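## Task

Take the milk bottle off the cart and set it upright on the third level of the supply shelving (counting the lowest shelf as level one), directly behind that shelf's water bottle, meaning deeper from the front edge. Everything else already on that shelf must still be on it, standing, and not piled on anything. The bottle must not topple or lean. Release it and pull the robot away; a result that only holds because the robot supports it does not count.

## Robot and tools

ROBOT. A Hello Robot Stretch 3 with one arm: a two-wheeled base (0.33 m long, 0.34 m wide), a mast whose lift carries a telescoping arm sticking out of the robot's RIGHT side, a wrist with yaw, pitch and roll, and a two-finger gripper. The arm has no forward reach of its own; the gripper moves forward or back only when the base drives. The base cannot slide sideways. Turns pivot about the wheel midpoint, 0.05 m behind the front edge. Stowed (arm in, wrist folded), the wrist pokes out up to 0.06 m past the right side and a turn sweeps a 0.28 m radius; an unfolded level wrist reaches beyond that. Loose objects may occasionally get nudged by something else.

FRAMES. Base frame: origin on the floor between the drive wheels, x forward, y left, z up. hand_pose is given in it, located where the closed fingertips meet; with all wrist joints at 0 that frame's x points up, y along the arm toward the mast, z toward the robot's rear. Fingertips are round pads 0.04 m wide and sit slightly nearer the wrist when fully open. The odometry frame is the base frame as it stood when the scene began.

execute_actions. Arguments: "actions" (a list holding zero or one action) and optional "cameras" (names from head_camera, nav_camera, wrist_camera, all; omitted, null or ["all"] gives every camera, [] gives none). An empty list only reports state and images. An action may contain "base", "joints", "contact_limits"; its motions begin together and may finish at different times, each within 15 s.
- base: exactly one key. translate_m is a relative drive in metres from the base's current spot, forward positive, -1 to 1. rotate_rad is a relative turn in radians, left/counter-clockwise positive, -3.2 to 3.2. It counts from the base position in the most recent state report.
- joints: one object keyed by joint name, each value an absolute target: lift_m 0 to 1.1 m (arm height, ±0.004); arm_m 0 to 0.52 m extension (±0.004); wrist_yaw_rad -1.345 to 4.42 (0 along the arm, positive swings toward the front, 3.0 folds over the base; ±0.02); wrist_pitch_rad -1.57 to 0.451 (0 level, negative tips fingers down; ±0.05); wrist_roll_rad -2.911 to 2.911 (0 puts the fingers side by side, level; ±0.02); gripper_m -0.089 to 0.179 (bigger is wider; the real fingertip gap is about 0.007 less near closed and 0.025 less fully open, and zero below 0.007; ±0.004); head_pan_rad -3.953 to 1.73 (0 ahead, positive left, -1.57 along the arm); head_tilt_rad -1.53 to 0.419 (negative down). Joints left out may keep driving toward an earlier target without any status saying so.
- contact_limits: {"arm_m": effort percent, 1 to 100}. The arm halts (contact_stop) when its effort reaches that level (negative when retracting) and holds no harder than that until the next action. Too small a value halts it immediately; values above the maximum get clipped.
An unknown key or out-of-range number rejects the whole call with no motion. If a result reports a stop, the remaining execute_actions, wait and finished_scene calls in that same reply are skipped.

wait: {"seconds": 0 to 10}; commands nothing and returns the same report.
zoom_image: {"camera", "region": [x0, y0, x1, y1]} in pixels of that camera's last full image, origin top-left, at most 504x504. Image sizes: head_camera 896x504 (delivered sideways), nav_camera 672x504 fisheye, wrist_camera 644x364.
finished_scene: {"scene": 1 or 2}; ends the scene permanently after the last command has been held, says whether it succeeded and gives the next task. Replying with no tool call ends everything.

READING RESULTS. joint_positions gives actual joint values. base_status and joint_status tell how each motion of the last accepted action ended: done (for the base, wheels turned the full amount even if slipping), off_target (stopped short and may still push), contact_stop, time_out or torque_fault (old target dropped; holds where it stopped unless slack or disabled). on_its_own covers what this call did not command; "held at" there is the held target, not the position. motor_effort is percent of maximum, positive toward higher joint values, bracketed number is the peak; readings carry fixed bias and noise. Positive wheel effort drives forward. lidar_m: 12 distances in metres, 30-degree sectors starting straight ahead and going counter-clockwise (4th left, 7th behind, 10th right), '-' for nothing; plane 0.17 m above the floor, range 0.15 to 12 m, blind to clear objects and the robot, partly blocked by the mast and by the robot when the lift is low. wrist_depth_mm (45 to 1000) and head_depth_mm (280 to 4000) are 7x7 grids of median depths from the top left. base_odometry is from wheel counts; turned_by_wheels and turned_by_imu are turns since the last result; base_tilt in degrees, forward and right positive, with a fixed bias up to about 4 degrees.

SPEED. Full base speed (0.30 m/s, 1.9 rad/s) requires lift_m under 0.30, arm_m under 0.03 and wrist_yaw_rad over 2.54; otherwise 0.10 m/s and 0.63 rad/s.

GRIPPING. Close to a gripper_m below the object's width (lower squeezes harder; over-squeezing triggers a stall guard that weakens the grip). Open at least 0.02 above where the fingers made contact. Neither position nor status proves a hold; check images. Send a different value to re-squeeze.

SAFETY. Fold or unfold the wrist only with lift_m between 0.32 and 0.95, wrist_pitch_rad -0.4 and roll near 0; once folded the lift may go down to 0.25. With yaw below -0.4 keep pitch at -0.5 or lower. Arm and lift go slack after a contact_stop; a slack lift may sag with weight or press on things. Base, wrist and head never stop on contact. Wrist servos pushed hard for seconds shut off for 10 s. Pushing on something rigid with the gripper above about 0.45 m, pushing again after a stop, or driving while the gripper is stuck on something can tip the robot; if tilted, back off in small steps, free the gripper and lower lift_m to about 0.2. Avoid drops, slips, slams, hard hits and heavy pushing.

Each tool is called after ">>>" by a JSON object that holds its "method" and its "body".

## Session

>>> {"method": "execute_actions", "body": {"actions": []}}

Scene clock: 0.00 s.
base_odometry: x=+0.000 y=+0.000 heading=+0.000 (m, m, rad; odometry frame)
turned_by_wheels: +0.000 (rad since the last result)
turned_by_imu: +0.000 (rad since the last result)
base_tilt: forward=+1.6 right=-0.2 (deg)
lidar_m: 2.36 2.68 1.42 1.39 1.56 1.54 2.09 1.59 1.96 1.85 1.78 2.14
head_depth_mm: 1793 2767 2814 2832 2840 2795 2243 / 1723 2704 2753 2743 2454 2467 2243 / 1726 2661 2679 2697 2378 2418 2207 / 1751 2629 2603 2635 2343 2356 2200 / 1747 2583 2558 2596 2282 2302 2197 / 1694 2524 2527 2537 2252 2255 2193 / 1780 2438 2460 2478 2455 2489 2152
base_status: not commanded
joint_positions: lift_m=+0.524 arm_m=-0.002 wrist_yaw_rad=+2.803 wrist_pitch_rad=-0.525 wrist_roll_rad=+0.001 gripper_m=+0.037 head_pan_rad=-0.003 head_tilt_rad=-0.023
joint_status: not commanded
motor_effort: left_wheel=+0 right_wheel=+0 lift_m=+27 arm_m=-2 wrist_yaw_rad=+0 wrist_pitch_rad=+7 wrist_roll_rad=+1 gripper_m=+1 head_pan_rad=+0 head_tilt_rad=+2 (%)
hand_pose: x=+0.0484 y=+0.0544 z=+0.5130 quat_wxyz=(+0.297, +0.704, +0.066, +0.642) (m; base frame)
wrist_depth_mm: - - - - - - - / - - - - - - - / - - - - - - - / - - 953 968 925 926 892 / 851 - 832 797 797 769 753 / 730 719 - 702 677 668 658 / 636 627 637 630 598 596 578
pictures: head_camera (sideways: a quarter turn clockwise sets it upright), nav_camera (sideways: a quarter turn counterclockwise sets it upright), wrist_camera
Images, in order (width x height): head_camera 896x504, nav_camera 672x504, wrist_camera 644x364.

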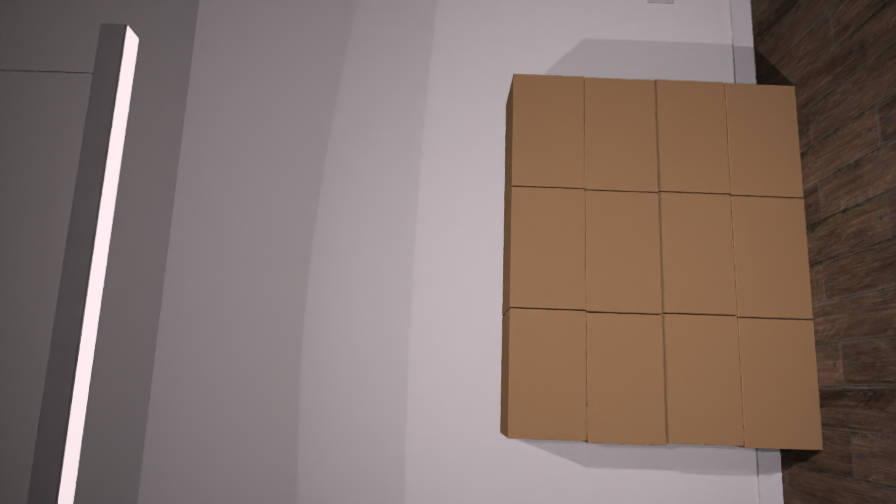

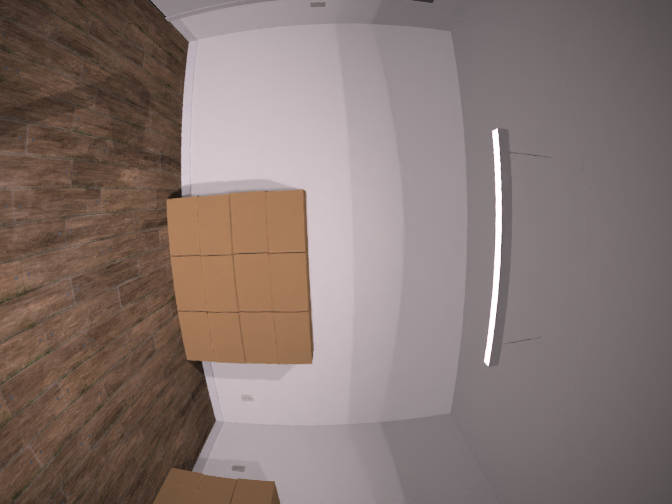

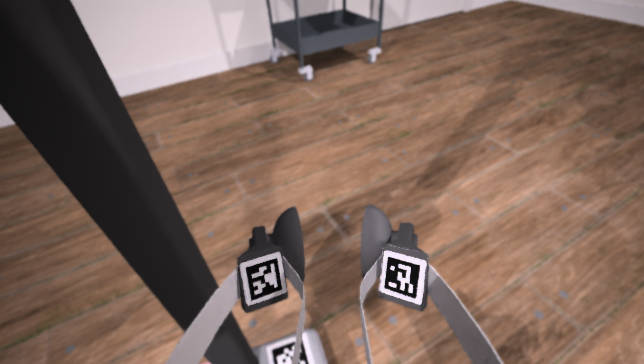

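>>> {"method": "execute_actions", "body": {"actions": [{"joints":{"head_pan_rad":1.4,"head_tilt_rad":-0.4}}], "cameras": ["head_camera","nav_camera"]}}

>>> {"method": "execute_actions", "body": {"actions": [{"joints":{"head_pan_rad":-3.0}}], "cameras": ["head_camera","nav_camera"]}}

Scene clock: 3.97 s.
base_odometry: x=+0.000 y=+0.000 heading=+0.000 (m, m, rad; odometry frame)
turned_by_wheels: +0.000 (rad since the last result)
turned_by_imu: +0.000 (rad since the last result)
base_tilt: forward=+1.6 right=-0.3 (deg)
lidar_m: 2.36 2.68 1.41 1.39 1.56 1.53 2.09 1.60 1.96 1.86 1.79 2.14
head_depth_mm: 1695 1819 1962 2154 2264 1801 1424 / 1629 1751 1912 1933 1874 1791 1427 / 1573 1686 1824 1743 1859 1713 1416 / 1508 1617 1740 1821 1891 1709 1416 / 1462 1558 1671 1812 1947 1756 1415 / 1403 1505 1595 1716 1855 1748 1400 / 1369 1447 1551 1652 1772 1731 1397
base_status: not commanded
joint_positions: lift_m=+0.524 arm_m=-0.002 wrist_yaw_rad=+2.803 wrist_pitch_rad=-0.525 wrist_roll_rad=+0.001 gripper_m=+0.037 head_pan_rad=+1.393 head_tilt_rad=-0.395
joint_status: all done
motor_effort: left_wheel=+0(0) right_wheel=+0(0) lift_m=+27(27) arm_m=-1(1) wrist_yaw_rad=+0(0) wrist_pitch_rad=+7(7) wrist_roll_rad=+1(1) gripper_m=+0(1) head_pan_rad=+4(48) head_tilt_rad=-3(33) (%)
hand_pose: x=+0.0484 y=+0.0544 z=+0.5130 quat_wxyz=(+0.297, +0.704, +0.066, +0.642) (m; base frame)
wrist_depth_mm: - - - - - - - / - - - - - - - / - - - - - - - / - - 948 939 926 897 888 / 870 - 840 794 800 779 759 / 723 726 - 680 692 671 661 / 644 628 626 621 607 598 579
pictures: head_camera (sideways: a quarter turn clockwise sets it upright), nav_camera (sideways: a quarter turn counterclockwise sets it upright)
Images, in order (width x height): head_camera 896x504, nav_camera 672x504.

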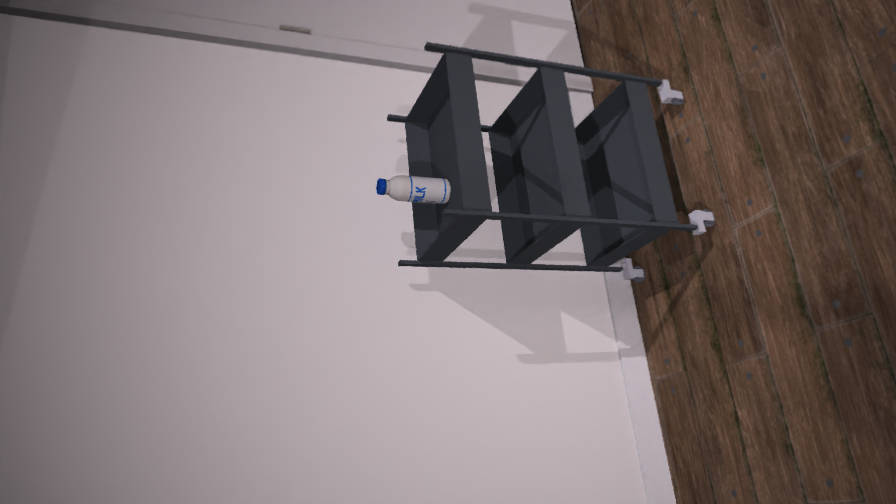

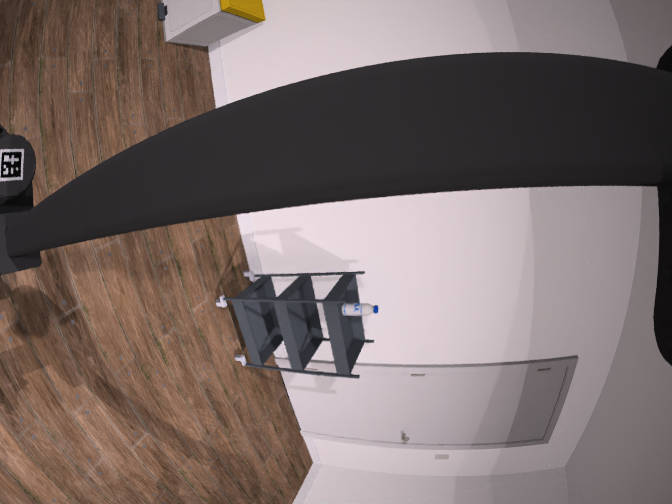

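Scene clock: 6.43 s.
base_odometry: x=+0.000 y=+0.000 heading=+0.000 (m, m, rad; odometry frame)
turned_by_wheels: +0.000 (rad since the last result)
turned_by_imu: +0.000 (rad since the last result)
base_tilt: forward=+1.6 right=-0.2 (deg)
lidar_m: 2.37 2.67 1.42 1.39 1.57 1.54 2.09 1.59 1.96 1.86 1.79 2.14
head_depth_mm: 1796 1920 2059 2239 2319 1802 1433 / 1794 1909 2051 2205 2335 1777 1431 / 1782 1893 2046 2192 2292 1788 1422 / 1775 1899 2028 2177 2290 1765 1424 / 1760 1894 2019 2185 2262 1753 1413 / 1434 1634 1686 1768 1994 1754 1406 / 1499 1800 1787 2005 2073 1737 1400
base_status: not commanded
joint_positions: lift_m=+0.524 arm_m=-0.002 wrist_yaw_rad=+2.803 wrist_pitch_rad=-0.525 wrist_roll_rad=+0.001 gripper_m=+0.037 head_pan_rad=-2.993 head_tilt_rad=-0.395
joint_status: all done
motor_effort: left_wheel=+0(0) right_wheel=+0(0) lift_m=+27(27) arm_m=-1(2) wrist_yaw_rad=+1(1) wrist_pitch_rad=+7(7) wrist_roll_rad=+1(1) gripper_m=+0(1) head_pan_rad=-3(49) head_tilt_rad=-3(3) (%)
hand_pose: x=+0.0484 y=+0.0544 z=+0.5130 quat_wxyz=(+0.297, +0.704, +0.066, +0.642) (m; base frame)
wrist_depth_mm: - - - - - - - / - - - - - - - / - - - - - - - / - - 969 951 934 901 881 / 840 - 828 806 795 781 758 / 724 715 - 692 677 664 652 / 635 624 637 618 598 592 586
pictures: head_camera (sideways: a quarter turn clockwise sets it upright), nav_camera (sideways: a quarter turn counterclockwise sets it upright)
Images, in order (width x height): head_camera 896x504, nav_camera 672x504.

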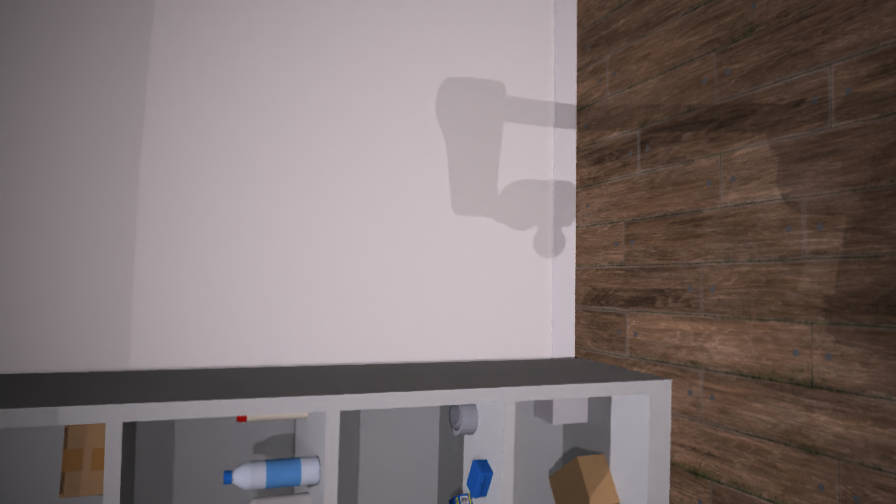

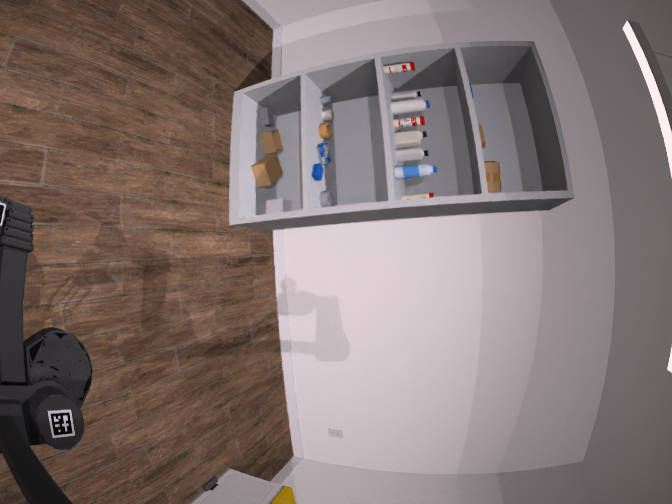

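>>> {"method": "execute_actions", "body": {"actions": [{"base":{"rotate_rad":0.99},"joints":{"lift_m":0.28,"wrist_yaw_rad":3.0,"wrist_pitch_rad":-0.4}}], "cameras": []}}

>>> {"method": "execute_actions", "body": {"actions": [{"base":{"translate_m":0.97}}], "cameras": []}}

>>> {"method": "execute_actions", "body": {"actions": [{"base":{"rotate_rad":2.34},"joints":{"head_pan_rad":-1.57,"head_tilt_rad":-0.7}}], "cameras": []}}

>>> {"method": "execute_actions", "body": {"actions": [{"joints":{"lift_m":0.9}}], "cameras": []}}

>>> {"method": "execute_actions", "body": {"actions": [{"joints":{"wrist_yaw_rad":0,"gripper_m":0.15}}]}}

Scene clock: 16.93 s.
base_odometry: x=+0.000 y=+0.000 heading=+0.990 (m, m, rad; odometry frame)
turned_by_wheels: +0.990 (rad since the last result)
turned_by_imu: +0.968 (rad since the last result)
base_tilt: forward=+1.6 right=-0.2 (deg)
lidar_m: 1.47 1.40 1.67 1.54 2.09 1.59 1.96 2.09 1.78 2.13 2.36 2.37
head_depth_mm: 2188 2253 1891 2001 2126 1794 1435 / 2433 2522 2639 2789 2393 1785 1434 / 2347 2523 2717 2924 2381 1757 1427 / 2184 2322 2512 2733 2324 1769 1414 / 2043 2171 2315 2533 2337 1749 1414 / 1928 2040 2186 2332 2296 1750 1404 / 1816 1920 2051 2165 2226 1731 1399
base_status: done
joint_positions: lift_m=+0.281 arm_m=-0.002 wrist_yaw_rad=+2.998 wrist_pitch_rad=-0.419 wrist_roll_rad=+0.001 gripper_m=+0.037 head_pan_rad=-2.993 head_tilt_rad=-0.395
joint_status: all done
motor_effort: left_wheel=-2(5) right_wheel=+2(6) lift_m=+15(22) arm_m=-2(2) wrist_yaw_rad=+1(0) wrist_pitch_rad=+9(11) wrist_roll_rad=+1(1) gripper_m=+0(0) head_pan_rad=-5(3) head_tilt_rad=-3(3) (%)
hand_pose: x=+0.0108 y=+0.0788 z=+0.2931 quat_wxyz=(+0.196, +0.700, +0.097, +0.679) (m; base frame)
wrist_depth_mm: - - - - - - - / - - - - - - - / - 970 948 894 871 853 811 / 755 733 720 695 677 659 646 / 599 587 - 565 568 540 539 / 503 506 - - 467 463 453 / 442 - - - 407 399 392
pictures: none
No camera images: the call's "cameras" was empty. Leave "cameras" out to get every camera's image.

Scene clock: 21.87 s.
base_odometry: x=+0.532 y=+0.811 heading=+0.990 (m, m, rad; odometry frame)
turned_by_wheels: +0.000 (rad since the last result)
turned_by_imu: +0.005 (rad since the last result)
base_tilt: forward=+1.6 right=-0.2 (deg)
lidar_m: 0.67 0.58 0.58 1.15 1.74 2.44 2.91 2.47 2.51 1.94 1.77 1.99
head_depth_mm: 2558 2644 2814 2990 2390 1807 1432 / 3212 3362 3520 3282 2353 1784 1437 / 3111 3355 3646 3545 2361 1777 1418 / 2848 3096 3353 3496 2354 1775 1413 / 2699 2889 3074 3217 2350 1767 1410 / 2561 2676 2906 3012 2292 1745 1409 / 2418 2522 2707 2834 2298 1728 1401
base_status: done
joint_positions: lift_m=+0.281 arm_m=-0.002 wrist_yaw_rad=+2.999 wrist_pitch_rad=-0.418 wrist_roll_rad=+0.001 gripper_m=+0.037 head_pan_rad=-2.993 head_tilt_rad=-0.396
joint_status: not commanded
motor_effort: left_wheel=-2(6) right_wheel=+2(7) lift_m=+15(15) arm_m=-1(2) wrist_yaw_rad=+3(2) wrist_pitch_rad=+9(10) wrist_roll_rad=+1(1) gripper_m=+1(1) head_pan_rad=-4(3) head_tilt_rad=-2(3) (%)
hand_pose: x=+0.0107 y=+0.0789 z=+0.2933 quat_wxyz=(+0.196, +0.700, +0.097, +0.680) (m; base frame)
wrist_depth_mm: - - - - 959 821 713 / - - - - - 843 687 / - 967 946 901 877 752 495 / 756 729 712 703 683 645 648 / 605 591 - 563 577 545 533 / 501 506 - - 471 463 453 / 446 - - - 405 402 394
pictures: none
No camera images: the call's "cameras" was empty. Leave "cameras" out to get every camera's image.

Scene clock: 24.60 s.
base_odometry: x=+0.532 y=+0.811 heading=-2.954 (m, m, rad; odometry frame)
turned_by_wheels: +2.340 (rad since the last result)
turned_by_imu: +2.280 (rad since the last result)
base_tilt: forward=+1.6 right=-0.2 (deg)
lidar_m: 1.89 2.44 2.91 2.47 2.49 1.77 1.78 1.45 0.61 0.58 1.02 1.35
head_depth_mm: 832 936 1056 978 1024 1302 1203 / 828 931 1058 1008 1064 1108 1186 / 830 927 1034 962 1059 1108 1186 / 827 923 1050 966 1052 1106 1183 / 827 925 1041 1036 995 1208 1168 / 822 916 1044 1199 1415 1366 1174 / 820 918 1036 1195 1418 1366 1170
base_status: done
joint_positions: lift_m=+0.281 arm_m=-0.002 wrist_yaw_rad=+2.999 wrist_pitch_rad=-0.418 wrist_roll_rad=+0.001 gripper_m=+0.037 head_pan_rad=-1.577 head_tilt_rad=-0.692
joint_status: all done
motor_effort: left_wheel=-2(8) right_wheel=+2(7) lift_m=+15(15) arm_m=-2(2) wrist_yaw_rad=+1(0) wrist_pitch_rad=+9(8) wrist_roll_rad=+1(1) gripper_m=+1(0) head_pan_rad=+5(49) head_tilt_rad=-5(31) (%)
hand_pose: x=+0.0107 y=+0.0789 z=+0.2933 quat_wxyz=(+0.196, +0.700, +0.097, +0.680) (m; base frame)
wrist_depth_mm: - - - - - - - / - - - - - - - / - 966 932 906 873 850 822 / 762 744 714 700 694 671 641 / 611 591 - 564 577 543 535 / 509 506 - - 462 460 454 / 440 - - - 405 400 394
pictures: none
No camera images: the call's "cameras" was empty. Leave "cameras" out to get every camera's image.

Scene clock: 31.07 s.
base_odometry: x=+0.532 y=+0.811 heading=-2.954 (m, m, rad; odometry frame)
turned_by_wheels: +0.000 (rad since the last result)
turned_by_imu: +0.000 (rad since the last result)
base_tilt: forward=+1.6 right=-0.2 (deg)
lidar_m: 1.90 2.45 2.91 2.47 2.49 1.77 1.78 1.45 0.61 0.58 1.02 1.35
head_depth_mm: 832 934 1062 979 890 - - / 833 932 1057 1007 888 - 1125 / 830 926 1031 963 1058 - - / 828 927 1047 964 1053 - - / 824 921 1043 1034 997 - - / 823 918 1044 1198 1412 1394 1133 / 821 916 1037 1195 1418 1356 1172
base_status: not commanded
joint_positions: lift_m=+0.899 arm_m=-0.002 wrist_yaw_rad=+2.999 wrist_pitch_rad=-0.418 wrist_roll_rad=+0.001 gripper_m=+0.037 head_pan_rad=-1.577 head_tilt_rad=-0.692
joint_status: all done
motor_effort: left_wheel=-2(2) right_wheel=+2(2) lift_m=+38(39) arm_m=-2(2) wrist_yaw_rad=+0(2) wrist_pitch_rad=+9(9) wrist_roll_rad=+1(1) gripper_m=+0(0) head_pan_rad=+3(5) head_tilt_rad=-5(5) (%)
hand_pose: x=+0.0107 y=+0.0789 z=+0.9122 quat_wxyz=(+0.196, +0.700, +0.097, +0.680) (m; base frame)
wrist_depth_mm: - - - - - - - / - - - - - - - / - - - - - - - / - - - - - - - / - - - - - - - / - - - - - - - / - - - - - - 952
pictures: none
No camera images: the call's "cameras" was empty. Leave "cameras" out to get every camera's image.

Scene clock: 33.57 s.
base_odometry: x=+0.532 y=+0.811 heading=-2.954 (m, m, rad; odometry frame)
turned_by_wheels: +0.000 (rad since the last result)
turned_by_imu: +0.000 (rad since the last result)
base_tilt: forward=+1.6 right=-0.2 (deg)
lidar_m: 1.89 2.44 2.91 2.47 2.50 1.77 1.78 1.45 0.61 0.58 1.02 1.35
head_depth_mm: 834 934 1053 977 891 - - / 830 932 1056 1011 887 - - / 828 925 1033 959 878 - - / 827 927 1047 964 879 - 1171 / 823 923 1042 1033 978 1209 1171 / 821 920 1042 1201 1419 1371 1178 / 819 916 1037 1196 1409 1360 1168
base_status: not commanded
joint_positions: lift_m=+0.899 arm_m=-0.002 wrist_yaw_rad=+0.002 wrist_pitch_rad=-0.418 wrist_roll_rad=+0.001 gripper_m=+0.150 head_pan_rad=-1.577 head_tilt_rad=-0.692
joint_status: all done
motor_effort: left_wheel=-2(2) right_wheel=+2(2) lift_m=+38(38) arm_m=-2(2) wrist_yaw_rad=-2(2) wrist_pitch_rad=+9(9) wrist_roll_rad=+1(1) gripper_m=+1(100) head_pan_rad=+3(4) head_tilt_rad=-5(5) (%)
hand_pose: x=-0.0210 y=-0.3677 z=+0.9122 quat_wxyz=(+0.692, +0.147, -0.691, -0.146) (m; base frame)
wrist_depth_mm: 659 661 663 666 667 670 656 / 719 719 717 717 736 732 714 / 808 797 799 717 725 795 801 / 880 893 862 626 614 574 858 / - - - 474 472 451 - / - - - 729 719 - - / - - - 675 837 949 -
pictures: head_camera (sideways: a quarter turn clockwise sets it upright), nav_camera (sideways: a quarter turn counterclockwise sets it upright), wrist_camera
Images, in order (width x height): head_camera 896x504, nav_camera 672x504, wrist_camera 644x364.

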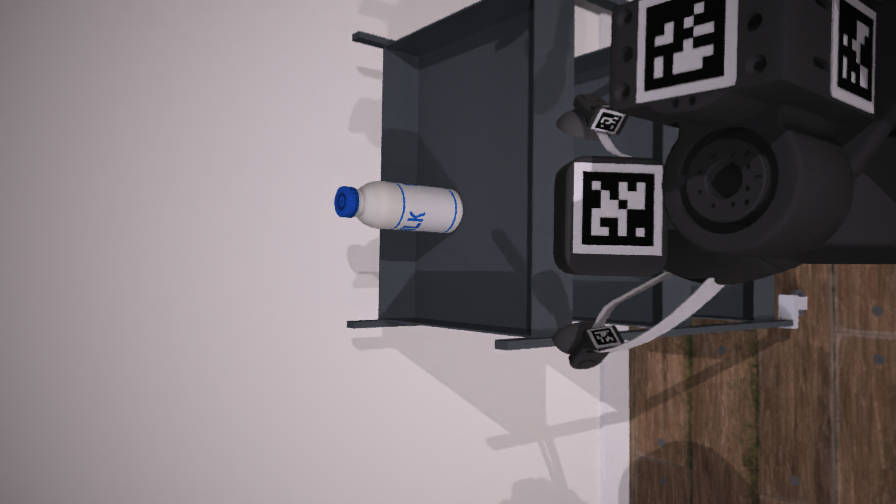

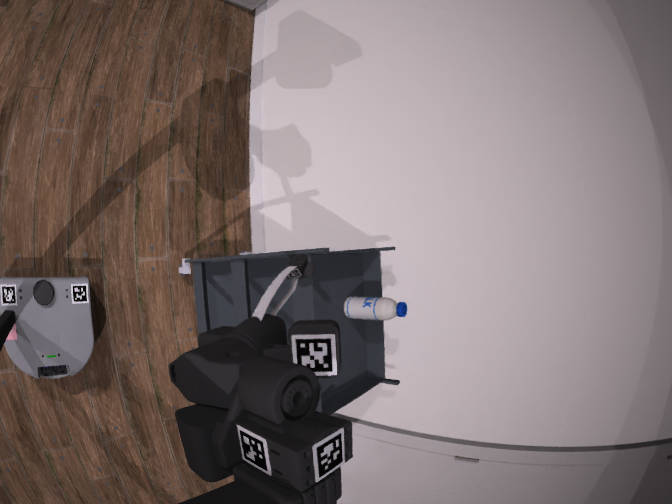

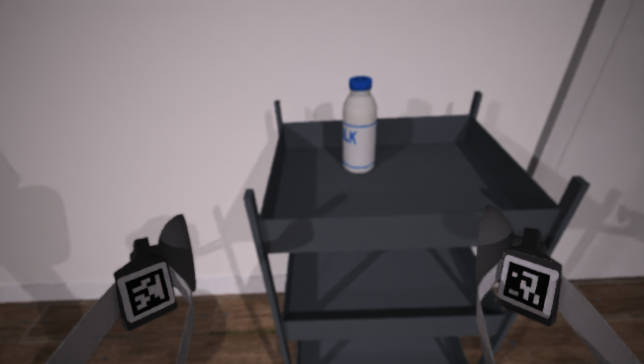

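>>> {"method": "execute_actions", "body": {"actions": [{"base":{"translate_m":-0.05},"joints":{"lift_m":0.74,"arm_m":0.2,"wrist_pitch_rad":-0.15}}]}}

Scene clock: 39.67 s.
base_odometry: x=+0.581 y=+0.820 heading=-2.954 (m, m, rad; odometry frame)
turned_by_wheels: +0.000 (rad since the last result)
turned_by_imu: +0.000 (rad since the last result)
base_tilt: forward=+1.6 right=-0.2 (deg)
lidar_m: 1.91 2.49 2.91 2.47 2.42 1.72 1.77 1.46 0.61 0.59 0.59 1.36
head_depth_mm: 836 937 1059 1174 886 1430 - / 832 934 1057 1012 - - 1186 / 831 932 1057 1037 - 1202 1190 / 827 927 1031 952 1055 1181 1189 / 825 926 1046 994 1048 1102 1168 / 824 921 1040 1180 1379 1345 1175 / 824 920 1042 1195 1409 1361 1175
base_status: done
joint_positions: lift_m=+0.741 arm_m=+0.200 wrist_yaw_rad=+0.001 wrist_pitch_rad=-0.170 wrist_roll_rad=+0.001 gripper_m=+0.150 head_pan_rad=-1.577 head_tilt_rad=-0.692
joint_status: all done
motor_effort: left_wheel=-2(6) right_wheel=+1(3) lift_m=+15(33) arm_m=+5(5) wrist_yaw_rad=+0(1) wrist_pitch_rad=+10(12) wrist_roll_rad=+1(1) gripper_m=+0(1) head_pan_rad=+4(4) head_tilt_rad=-5(5) (%)
hand_pose: x=-0.0213 y=-0.5931 z=+0.8122 quat_wxyz=(+0.705, +0.061, -0.704, -0.060) (m; base frame)
wrist_depth_mm: 483 484 486 484 488 487 483 / 514 513 513 518 515 513 515 / 545 539 548 533 542 545 539 / 580 581 558 384 492 500 573 / 614 613 436 409 440 428 359 / 659 - 355 347 339 - 295 / 183 260 287 282 278 272 269
pictures: head_camera (sideways: a quarter turn clockwise sets it upright), nav_camera (sideways: a quarter turn counterclockwise sets it upright), wrist_camera
Images, in order (width x height): head_camera 896x504, nav_camera 672x504, wrist_camera 644x364.

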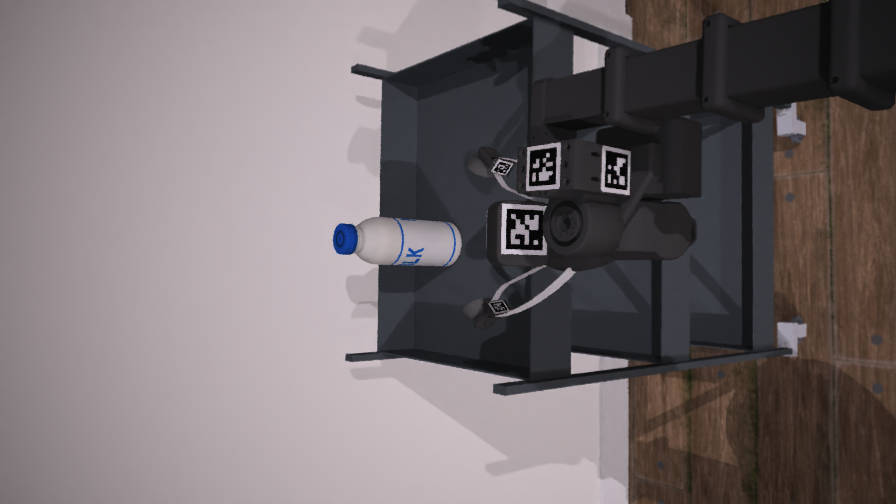

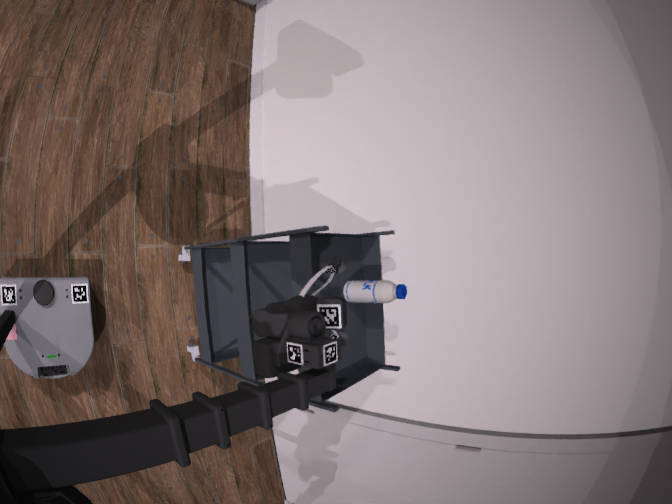

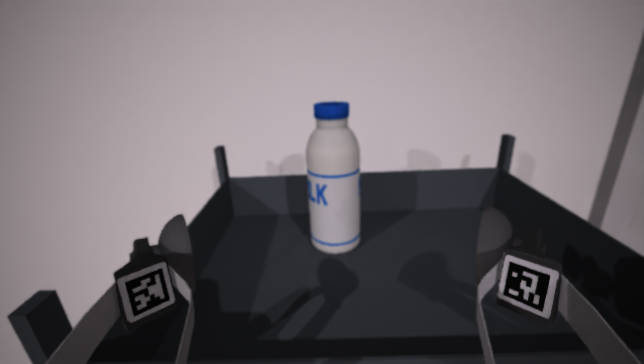

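>>> {"method": "execute_actions", "body": {"actions": [{"joints":{"lift_m":0.71,"arm_m":0.38}}]}}

Scene clock: 47.20 s.
base_odometry: x=+0.581 y=+0.820 heading=-2.954 (m, m, rad; odometry frame)
turned_by_wheels: +0.000 (rad since the last result)
turned_by_imu: +0.000 (rad since the last result)
base_tilt: forward=+1.6 right=-0.2 (deg)
lidar_m: 1.91 2.49 2.91 2.47 2.43 1.72 1.78 1.45 0.61 0.58 0.59 1.35
head_depth_mm: 835 938 1060 1173 888 1391 - / 832 932 1058 1030 - - 1172 / 832 929 1053 - 1086 1110 1188 / 828 929 1032 961 1071 1112 1186 / 826 925 1045 991 1042 1102 1171 / 825 918 1045 1181 1386 1338 1178 / 819 920 1042 1196 1413 1362 1166
base_status: not commanded
joint_positions: lift_m=+0.711 arm_m=+0.380 wrist_yaw_rad=+0.001 wrist_pitch_rad=-0.170 wrist_roll_rad=+0.001 gripper_m=+0.150 head_pan_rad=-1.577 head_tilt_rad=-0.692
joint_status: all done
motor_effort: left_wheel=-2(2) right_wheel=+2(2) lift_m=+15(16) arm_m=+4(6) wrist_yaw_rad=+0(1) wrist_pitch_rad=+10(10) wrist_roll_rad=+1(1) gripper_m=+1(1) head_pan_rad=+4(4) head_tilt_rad=-5(5) (%)
hand_pose: x=-0.0213 y=-0.7731 z=+0.7822 quat_wxyz=(+0.705, +0.060, -0.704, -0.060) (m; base frame)
wrist_depth_mm: 327 327 326 328 326 326 326 / 346 345 346 341 348 347 343 / 365 365 366 180 370 369 367 / 393 387 392 178 389 385 385 / 415 414 324 188 321 314 300 / 444 - 309 203 295 - 274 / 196 243 249 222 240 237 234
pictures: head_camera (sideways: a quarter turn clockwise sets it upright), nav_camera (sideways: a quarter turn counterclockwise sets it upright), wrist_camera
Images, in order (width x height): head_camera 896x504, nav_camera 672x504, wrist_camera 644x364.

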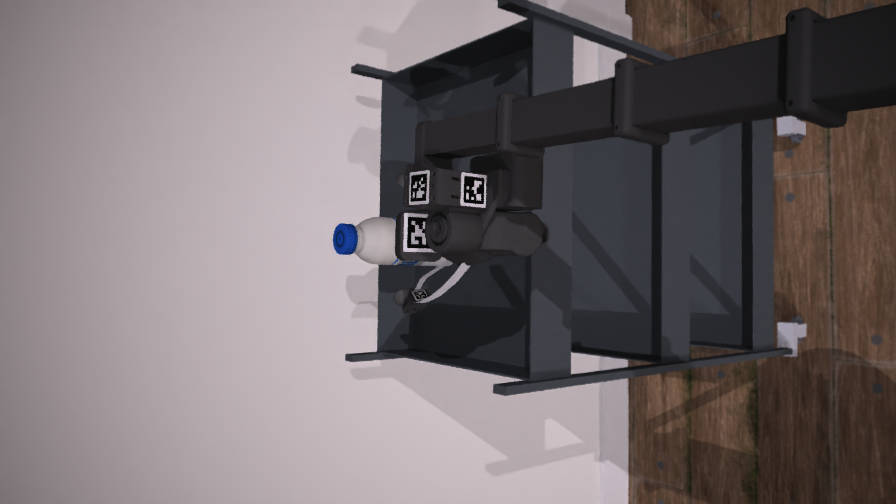

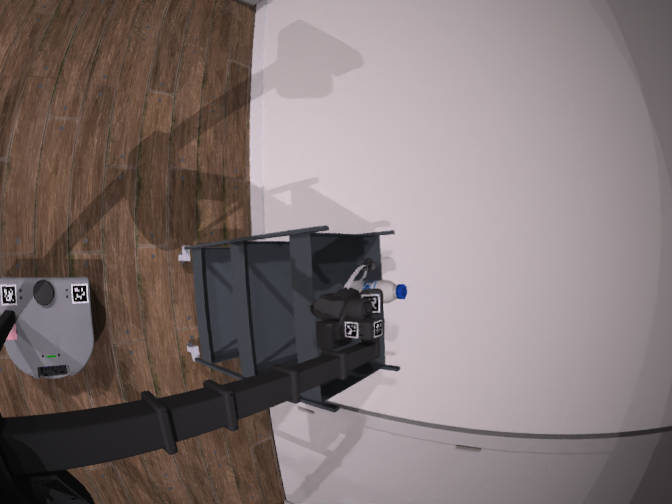

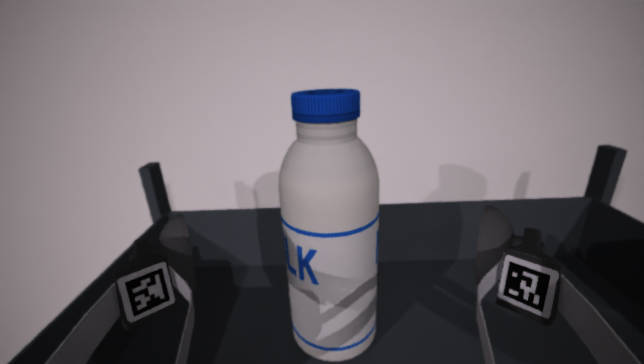

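>>> {"method": "execute_actions", "body": {"actions": [{"joints":{"arm_m":0.4}}], "cameras": []}}

>>> {"method": "execute_actions", "body": {"actions": [{"joints":{"gripper_m":0.02}}], "cameras": []}}

>>> {"method": "execute_actions", "body": {"actions": [{"joints":{"lift_m":0.85}}], "cameras": []}}

>>> {"method": "execute_actions", "body": {"actions": [{"joints":{"arm_m":0,"lift_m":1.02},"base":{"rotate_rad":0.75}}], "cameras": ["wrist_camera"]}}

>>> {"method": "execute_actions", "body": {"actions": [{"base":{"translate_m":1}}], "cameras": []}}

>>> {"method": "execute_actions", "body": {"actions": [{"base":{"translate_m":1}}], "cameras": []}}

>>> {"method": "execute_actions", "body": {"actions": [{"base":{"translate_m":0.2}}], "cameras": []}}

>>> {"method": "execute_actions", "body": {"actions": [{"base":{"rotate_rad":0.88},"joints":{"head_tilt_rad":-0.4}}]}}

Scene clock: 54.33 s.
base_odometry: x=+0.581 y=+0.820 heading=-2.954 (m, m, rad; odometry frame)
turned_by_wheels: +0.000 (rad since the last result)
turned_by_imu: +0.000 (rad since the last result)
base_tilt: forward=+1.6 right=-0.2 (deg)
lidar_m: 1.91 2.49 2.91 2.47 2.42 1.72 1.78 1.45 0.61 0.59 0.59 1.35
head_depth_mm: 838 933 1066 1174 892 1388 - / 830 933 1060 1031 - - 1167 / 829 930 1056 - 1073 1114 1190 / 828 926 1027 966 1054 1108 1189 / 825 921 1048 992 1040 1103 1175 / 826 922 1041 1178 1381 1341 1175 / 820 919 1040 1201 1418 1359 1171
base_status: not commanded
joint_positions: lift_m=+0.711 arm_m=+0.400 wrist_yaw_rad=+0.001 wrist_pitch_rad=-0.170 wrist_roll_rad=+0.001 gripper_m=+0.150 head_pan_rad=-1.577 head_tilt_rad=-0.692
joint_status: all done
motor_effort: left_wheel=-2(2) right_wheel=+1(1) lift_m=+15(15) arm_m=+5(5) wrist_yaw_rad=+1(1) wrist_pitch_rad=+10(10) wrist_roll_rad=+1(1) gripper_m=+0(0) head_pan_rad=+4(3) head_tilt_rad=-5(5) (%)
hand_pose: x=-0.0213 y=-0.7931 z=+0.7822 quat_wxyz=(+0.705, +0.060, -0.704, -0.060) (m; base frame)
wrist_depth_mm: 308 308 311 309 310 310 309 / 325 324 328 323 328 328 328 / 345 348 347 159 346 349 346 / 369 364 370 159 369 369 367 / 396 390 305 164 297 292 289 / 425 - 305 176 293 - 271 / 197 244 249 193 240 238 234
pictures: none
No camera images: the call's "cameras" was empty. Leave "cameras" out to get every camera's image.

Scene clock: 56.53 s.
base_odometry: x=+0.581 y=+0.820 heading=-2.954 (m, m, rad; odometry frame)
turned_by_wheels: +0.000 (rad since the last result)
turned_by_imu: +0.000 (rad since the last result)
base_tilt: forward=+1.7 right=-0.2 (deg)
lidar_m: 1.91 2.49 2.92 2.46 2.42 1.72 1.78 1.46 0.61 0.58 0.59 1.35
head_depth_mm: 834 935 1064 1175 886 1392 - / 834 930 1062 1027 - - 1167 / 833 931 1056 - 1071 1111 1188 / 830 927 1016 994 1054 1108 1184 / 826 923 1047 993 1040 1104 1165 / 826 923 1040 1184 1381 1337 1174 / 821 919 1039 1196 1418 1359 1178
base_status: not commanded
joint_positions: lift_m=+0.711 arm_m=+0.400 wrist_yaw_rad=-0.001 wrist_pitch_rad=-0.171 wrist_roll_rad=+0.001 gripper_m=+0.020 head_pan_rad=-1.577 head_tilt_rad=-0.692
joint_status: all done
motor_effort: left_wheel=-2(3) right_wheel=+2(3) lift_m=+15(16) arm_m=+5(5) wrist_yaw_rad=+1(3) wrist_pitch_rad=+10(12) wrist_roll_rad=+1(1) gripper_m=+0(98) head_pan_rad=+3(4) head_tilt_rad=-5(5) (%)
hand_pose: x=-0.0216 y=-0.7930 z=+0.7818 quat_wxyz=(+0.705, +0.061, -0.704, -0.061) (m; base frame)
wrist_depth_mm: 308 309 311 310 308 310 308 / 327 325 327 324 329 328 329 / 349 345 347 177 347 347 344 / 371 363 370 176 371 371 364 / 396 309 304 184 298 297 289 / 421 266 310 201 293 291 274 / 197 243 249 219 234 238 234
pictures: none
No camera images: the call's "cameras" was empty. Leave "cameras" out to get every camera's image.

Scene clock: 58.63 s.
base_odometry: x=+0.581 y=+0.820 heading=-2.954 (m, m, rad; odometry frame)
turned_by_wheels: +0.000 (rad since the last result)
turned_by_imu: +0.000 (rad since the last result)
base_tilt: forward=+1.6 right=-0.2 (deg)
lidar_m: 1.91 2.49 2.91 2.46 2.43 1.72 1.77 1.45 0.61 0.59 0.59 1.35
head_depth_mm: 835 936 1064 1179 - - 1186 / 833 932 1011 972 1063 1097 1191 / 830 930 - 970 1059 1111 1187 / 829 929 1049 964 1052 1108 1186 / 827 924 1045 989 1042 1105 1169 / 823 922 1041 1178 1385 1334 1174 / 821 919 1040 1196 1413 1366 1168
base_status: not commanded
joint_positions: lift_m=+0.849 arm_m=+0.400 wrist_yaw_rad=-0.001 wrist_pitch_rad=-0.170 wrist_roll_rad=+0.001 gripper_m=+0.020 head_pan_rad=-1.577 head_tilt_rad=-0.692
joint_status: all done
motor_effort: left_wheel=-2(2) right_wheel=+2(2) lift_m=+38(41) arm_m=+4(4) wrist_yaw_rad=+1(1) wrist_pitch_rad=+10(11) wrist_roll_rad=+1(1) gripper_m=+0(0) head_pan_rad=+4(4) head_tilt_rad=-5(5) (%)
hand_pose: x=-0.0216 y=-0.7931 z=+0.9209 quat_wxyz=(+0.705, +0.060, -0.704, -0.061) (m; base frame)
wrist_depth_mm: 309 309 309 311 311 310 309 / 328 327 327 326 329 329 329 / 346 346 348 348 349 350 347 / 368 368 369 369 372 372 370 / 396 395 395 389 395 396 399 / 423 419 423 231 422 424 420 / 458 459 362 232 352 351 446
pictures: none
No camera images: the call's "cameras" was empty. Leave "cameras" out to get every camera's image.

Scene clock: 62.77 s.
base_odometry: x=+0.581 y=+0.820 heading=-2.204 (m, m, rad; odometry frame)
turned_by_wheels: +0.750 (rad since the last result)
turned_by_imu: +0.734 (rad since the last result)
base_tilt: forward=+1.6 right=-0.2 (deg)
lidar_m: 2.77 2.47 2.47 2.00 1.91 1.94 1.20 0.59 0.58 1.11 1.71 2.49
head_depth_mm: 888 967 1052 - - - 1129 / 948 1042 1102 - - - 1144 / 1019 1131 - - - - 1165 / 1105 1233 - - 1607 1379 1185 / 1202 1356 1552 1802 1636 1372 1179 / 1320 1516 1745 1948 1634 1367 1179 / 1467 1701 1898 1966 1633 1365 1173
base_status: done
joint_positions: lift_m=+1.019 arm_m=+0.000 wrist_yaw_rad=+0.000 wrist_pitch_rad=-0.170 wrist_roll_rad=+0.001 gripper_m=+0.020 head_pan_rad=-1.577 head_tilt_rad=-0.692
joint_status: all done
motor_effort: left_wheel=-2(7) right_wheel=+2(6) lift_m=+38(38) arm_m=-7(8) wrist_yaw_rad=+0(1) wrist_pitch_rad=+10(10) wrist_roll_rad=+1(1) gripper_m=+0(0) head_pan_rad=+4(5) head_tilt_rad=-5(5) (%)
hand_pose: x=-0.0214 y=-0.3938 z=+1.0911 quat_wxyz=(+0.705, +0.060, -0.704, -0.060) (m; base frame)
wrist_depth_mm: - - - 939 758 636 549 / - - - - 789 665 565 / - - - - 844 686 585 / - - - - 874 734 606 / - - - - 906 760 636 / - - - - 932 797 638 / - - - - - 833 584
pictures: wrist_camera
Images, in order (width x height): wrist_camera 644x364.

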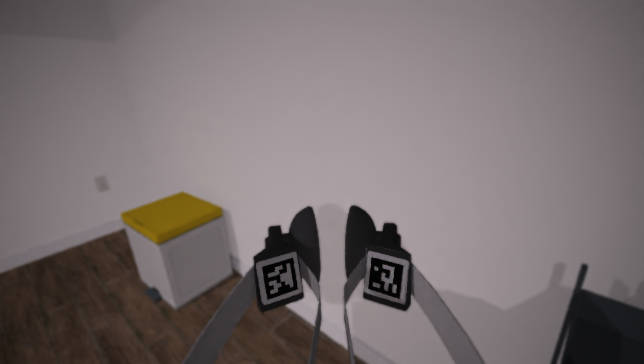

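Scene clock: 73.70 s.
base_odometry: x=-0.010 y=+0.014 heading=-2.204 (m, m, rad; odometry frame)
turned_by_wheels: +0.000 (rad since the last result)
turned_by_imu: +0.005 (rad since the last result)
base_tilt: forward=+1.6 right=-0.2 (deg)
lidar_m: 1.96 2.14 1.83 2.17 2.40 2.39 1.50 1.37 1.64 1.49 2.08 1.57
head_depth_mm: 1476 1610 1744 - - - 1151 / 1584 1725 1840 - - - 1171 / 1700 1867 - - - - 1169 / 1847 2039 - - 1603 1377 1185 / 2006 2245 2463 2029 1634 1370 1182 / 2164 2390 2539 2015 1640 1364 1175 / 2010 2190 2370 2001 1621 1359 1175
base_status: done
joint_positions: lift_m=+1.019 arm_m=+0.000 wrist_yaw_rad=+0.000 wrist_pitch_rad=-0.170 wrist_roll_rad=+0.001 gripper_m=+0.020 head_pan_rad=-1.577 head_tilt_rad=-0.692
joint_status: not commanded
motor_effort: left_wheel=-2(4) right_wheel=+2(5) lift_m=+38(37) arm_m=-7(7) wrist_yaw_rad=+1(0) wrist_pitch_rad=+10(10) wrist_roll_rad=+1(1) gripper_m=+0(0) head_pan_rad=+4(3) head_tilt_rad=-5(5) (%)
hand_pose: x=-0.0214 y=-0.3938 z=+1.0911 quat_wxyz=(+0.705, +0.060, -0.704, -0.060) (m; base frame)
wrist_depth_mm: - - - - - - - / - - - - - - - / - - - - - - - / - - - - - - - / - - - - - - - / - - - - - - - / - - - - - - -
pictures: none
No camera images: the call's "cameras" was empty. Leave "cameras" out to get every camera's image.

Scene clock: 84.67 s.
base_odometry: x=-0.602 y=-0.792 heading=-2.204 (m, m, rad; odometry frame)
turned_by_wheels: +0.000 (rad since the last result)
turned_by_imu: +0.005 (rad since the last result)
base_tilt: forward=+1.6 right=-0.2 (deg)
lidar_m: 0.96 1.49 1.48 1.48 2.28 3.15 2.34 2.29 1.88 1.59 0.85 0.92
head_depth_mm: 2045 2257 2456 - - - 1146 / 2115 2376 2542 - - - 1170 / 1886 2150 - - - - 1168 / 1670 1882 - - 1595 1382 1184 / 1513 1677 1892 1974 1633 1374 1179 / 1380 1517 1681 1850 1630 1361 1180 / 1266 1382 1516 1679 1545 1296 1175
base_status: done
joint_positions: lift_m=+1.019 arm_m=+0.000 wrist_yaw_rad=+0.000 wrist_pitch_rad=-0.170 wrist_roll_rad=+0.001 gripper_m=+0.020 head_pan_rad=-1.577 head_tilt_rad=-0.692
joint_status: not commanded
motor_effort: left_wheel=-2(4) right_wheel=+2(5) lift_m=+38(38) arm_m=-6(7) wrist_yaw_rad=-1(0) wrist_pitch_rad=+10(10) wrist_roll_rad=+1(1) gripper_m=+0(0) head_pan_rad=+3(5) head_tilt_rad=-5(5) (%)
hand_pose: x=-0.0214 y=-0.3938 z=+1.0911 quat_wxyz=(+0.705, +0.060, -0.704, -0.060) (m; base frame)
wrist_depth_mm: 506 946 - - - - - / 604 - - - - - - / 657 - - - - - - / 564 - - - - - - / 858 826 - - - - - / 895 890 - - - - - / 782 753 - - - - -
pictures: none
No camera images: the call's "cameras" was empty. Leave "cameras" out to get every camera's image.

Scene clock: 87.63 s.
base_odometry: x=-0.720 y=-0.953 heading=-2.204 (m, m, rad; odometry frame)
turned_by_wheels: +0.000 (rad since the last result)
turned_by_imu: +0.001 (rad since the last result)
base_tilt: forward=+1.6 right=-0.2 (deg)
lidar_m: 0.76 1.36 1.35 1.48 2.41 3.28 2.52 2.42 2.00 0.78 0.78 0.84
head_depth_mm: 2125 2380 2567 - - - 1146 / 1877 2187 2616 - - - 1171 / 1659 1898 - - - - 1164 / 1478 1662 - - 1607 1372 1181 / 1332 1486 1672 1854 1642 1341 1179 / 1195 753 834 961 1091 1284 1176 / 647 746 871 1074 1008 1279 1151
base_status: done
joint_positions: lift_m=+1.019 arm_m=+0.000 wrist_yaw_rad=+0.000 wrist_pitch_rad=-0.170 wrist_roll_rad=+0.001 gripper_m=+0.020 head_pan_rad=-1.577 head_tilt_rad=-0.692
joint_status: not commanded
motor_effort: left_wheel=-2(2) right_wheel=+2(5) lift_m=+38(38) arm_m=-7(7) wrist_yaw_rad=+0(0) wrist_pitch_rad=+10(10) wrist_roll_rad=+1(1) gripper_m=+1(0) head_pan_rad=+3(4) head_tilt_rad=-5(5) (%)
hand_pose: x=-0.0214 y=-0.3938 z=+1.0911 quat_wxyz=(+0.705, +0.060, -0.704, -0.060) (m; base frame)
wrist_depth_mm: 665 587 - - - - - / 424 608 - - - - - / 548 624 - - - - - / 514 497 588 - - - - / 412 819 643 - - - - / 765 886 733 - - - - / 759 793 739 - - - -
pictures: none
No camera images: the call's "cameras" was empty. Leave "cameras" out to get every camera's image.

Scene clock: 89.97 s.
base_odometry: x=-0.720 y=-0.953 heading=-1.324 (m, m, rad; odometry frame)
turned_by_wheels: +0.880 (rad since the last result)
turned_by_imu: +0.861 (rad since the last result)
base_tilt: forward=+1.6 right=-0.2 (deg)
lidar_m: 1.35 1.41 1.50 3.30 2.80 2.50 2.00 1.62 0.78 0.78 0.77 1.40
head_depth_mm: 662 965 1035 900 - - - / 680 973 1020 780 680 - - / 697 973 814 818 - - - / 714 981 826 811 - - 1217 / 734 987 800 802 1225 1001 904 / 753 987 861 796 1234 1023 1208 / 769 983 1034 791 1100 1012 1088
base_status: done
joint_positions: lift_m=+1.019 arm_m=+0.000 wrist_yaw_rad=+0.000 wrist_pitch_rad=-0.170 wrist_roll_rad=+0.001 gripper_m=+0.020 head_pan_rad=-1.577 head_tilt_rad=-0.409
joint_status: all done
motor_effort: left_wheel=-2(5) right_wheel=+2(4) lift_m=+38(38) arm_m=-7(7) wrist_yaw_rad=+0(1) wrist_pitch_rad=+10(10) wrist_roll_rad=+1(1) gripper_m=+0(0) head_pan_rad=+4(4) head_tilt_rad=+5(32) (%)
hand_pose: x=-0.0214 y=-0.3938 z=+1.0911 quat_wxyz=(+0.705, +0.060, -0.704, -0.060) (m; base frame)
wrist_depth_mm: 438 612 757 749 734 711 490 / 436 617 644 774 760 740 490 / 445 605 649 590 556 457 516 / 491 511 525 510 490 445 458 / - 540 812 449 682 710 471 / - 613 865 895 920 825 519 / - 640 780 747 732 703 528
pictures: head_camera (sideways: a quarter turn clockwise sets it upright), nav_camera (sideways: a quarter turn counterclockwise sets it upright), wrist_camera
Images, in order (width x height): head_camera 896x504, nav_camera 672x504, wrist_camera 644x364.

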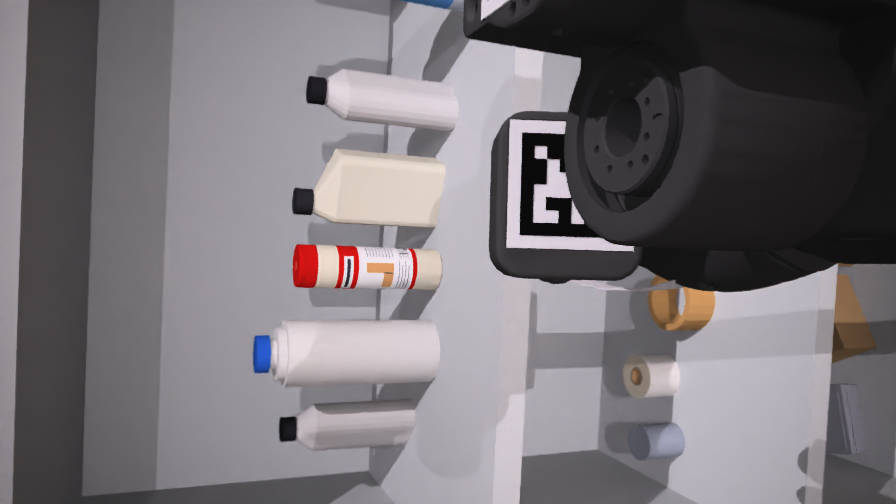

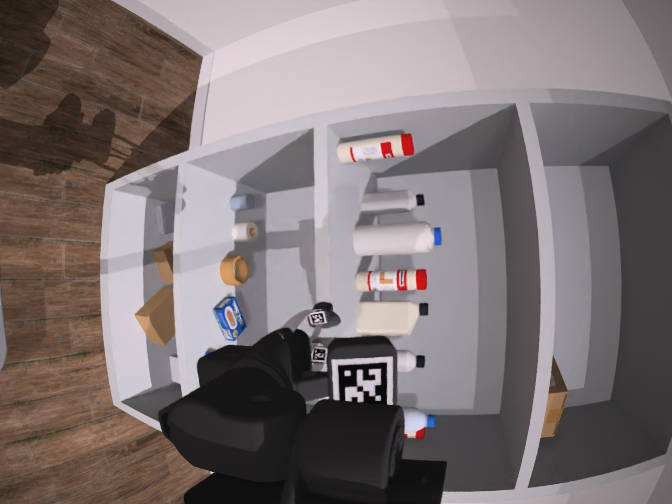

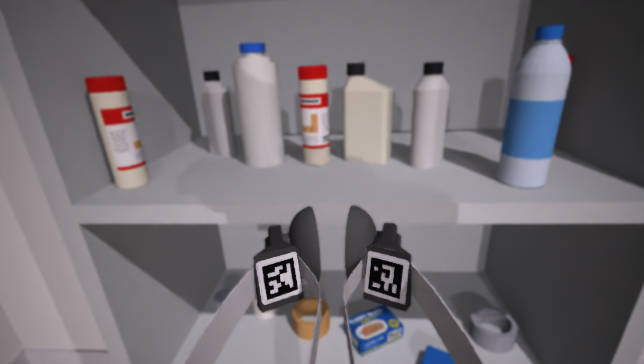

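>>> {"method": "execute_actions", "body": {"actions": [{"base":{"translate_m":-0.29},"joints":{"gripper_m":0.14,"lift_m":1.0,"arm_m":0.12}}], "cameras": ["wrist_camera"]}}

Scene clock: 97.33 s.
base_odometry: x=-0.791 y=-0.672 heading=-1.324 (m, m, rad; odometry frame)
turned_by_wheels: +0.000 (rad since the last result)
turned_by_imu: -0.001 (rad since the last result)
base_tilt: forward=+1.6 right=-0.2 (deg)
lidar_m: 1.64 1.70 1.91 3.30 2.41 2.20 1.71 1.62 0.65 0.65 0.88 0.94
head_depth_mm: 517 553 596 - - - 1423 / 681 847 801 - - - 869 / 696 970 1017 904 - - 885 / 714 974 668 681 1192 996 907 / 735 971 1015 788 1226 1024 900 / 750 980 1021 796 1214 988 900 / 769 980 1023 790 1224 1003 1204
base_status: done
joint_positions: lift_m=+1.001 arm_m=+0.120 wrist_yaw_rad=+0.000 wrist_pitch_rad=-0.170 wrist_roll_rad=+0.001 gripper_m=+0.140 head_pan_rad=-1.577 head_tilt_rad=-0.409
joint_status: all done
motor_effort: left_wheel=-2(5) right_wheel=+2(1) lift_m=+15(33) arm_m=+4(6) wrist_yaw_rad=+0(1) wrist_pitch_rad=+10(10) wrist_roll_rad=+1(1) gripper_m=+0(100) head_pan_rad=+4(3) head_tilt_rad=+5(6) (%)
hand_pose: x=-0.0214 y=-0.5131 z=+1.0723 quat_wxyz=(+0.705, +0.060, -0.704, -0.060) (m; base frame)
wrist_depth_mm: 661 663 650 629 626 263 660 / 445 456 672 305 457 264 689 / 476 476 444 322 483 265 741 / 485 484 443 347 438 276 795 / 347 340 330 322 313 293 822 / 705 848 868 858 540 - 898 / 699 716 740 744 657 361 966
pictures: wrist_camera
Images, in order (width x height): wrist_camera 644x364.

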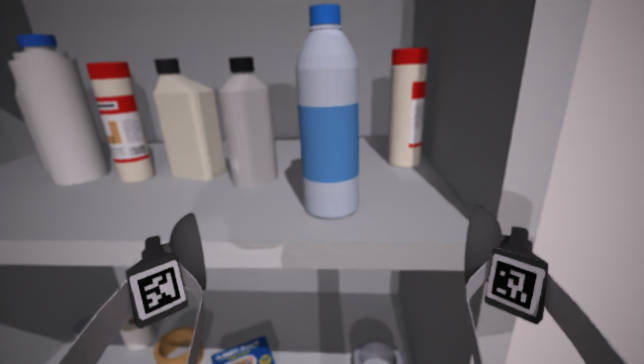

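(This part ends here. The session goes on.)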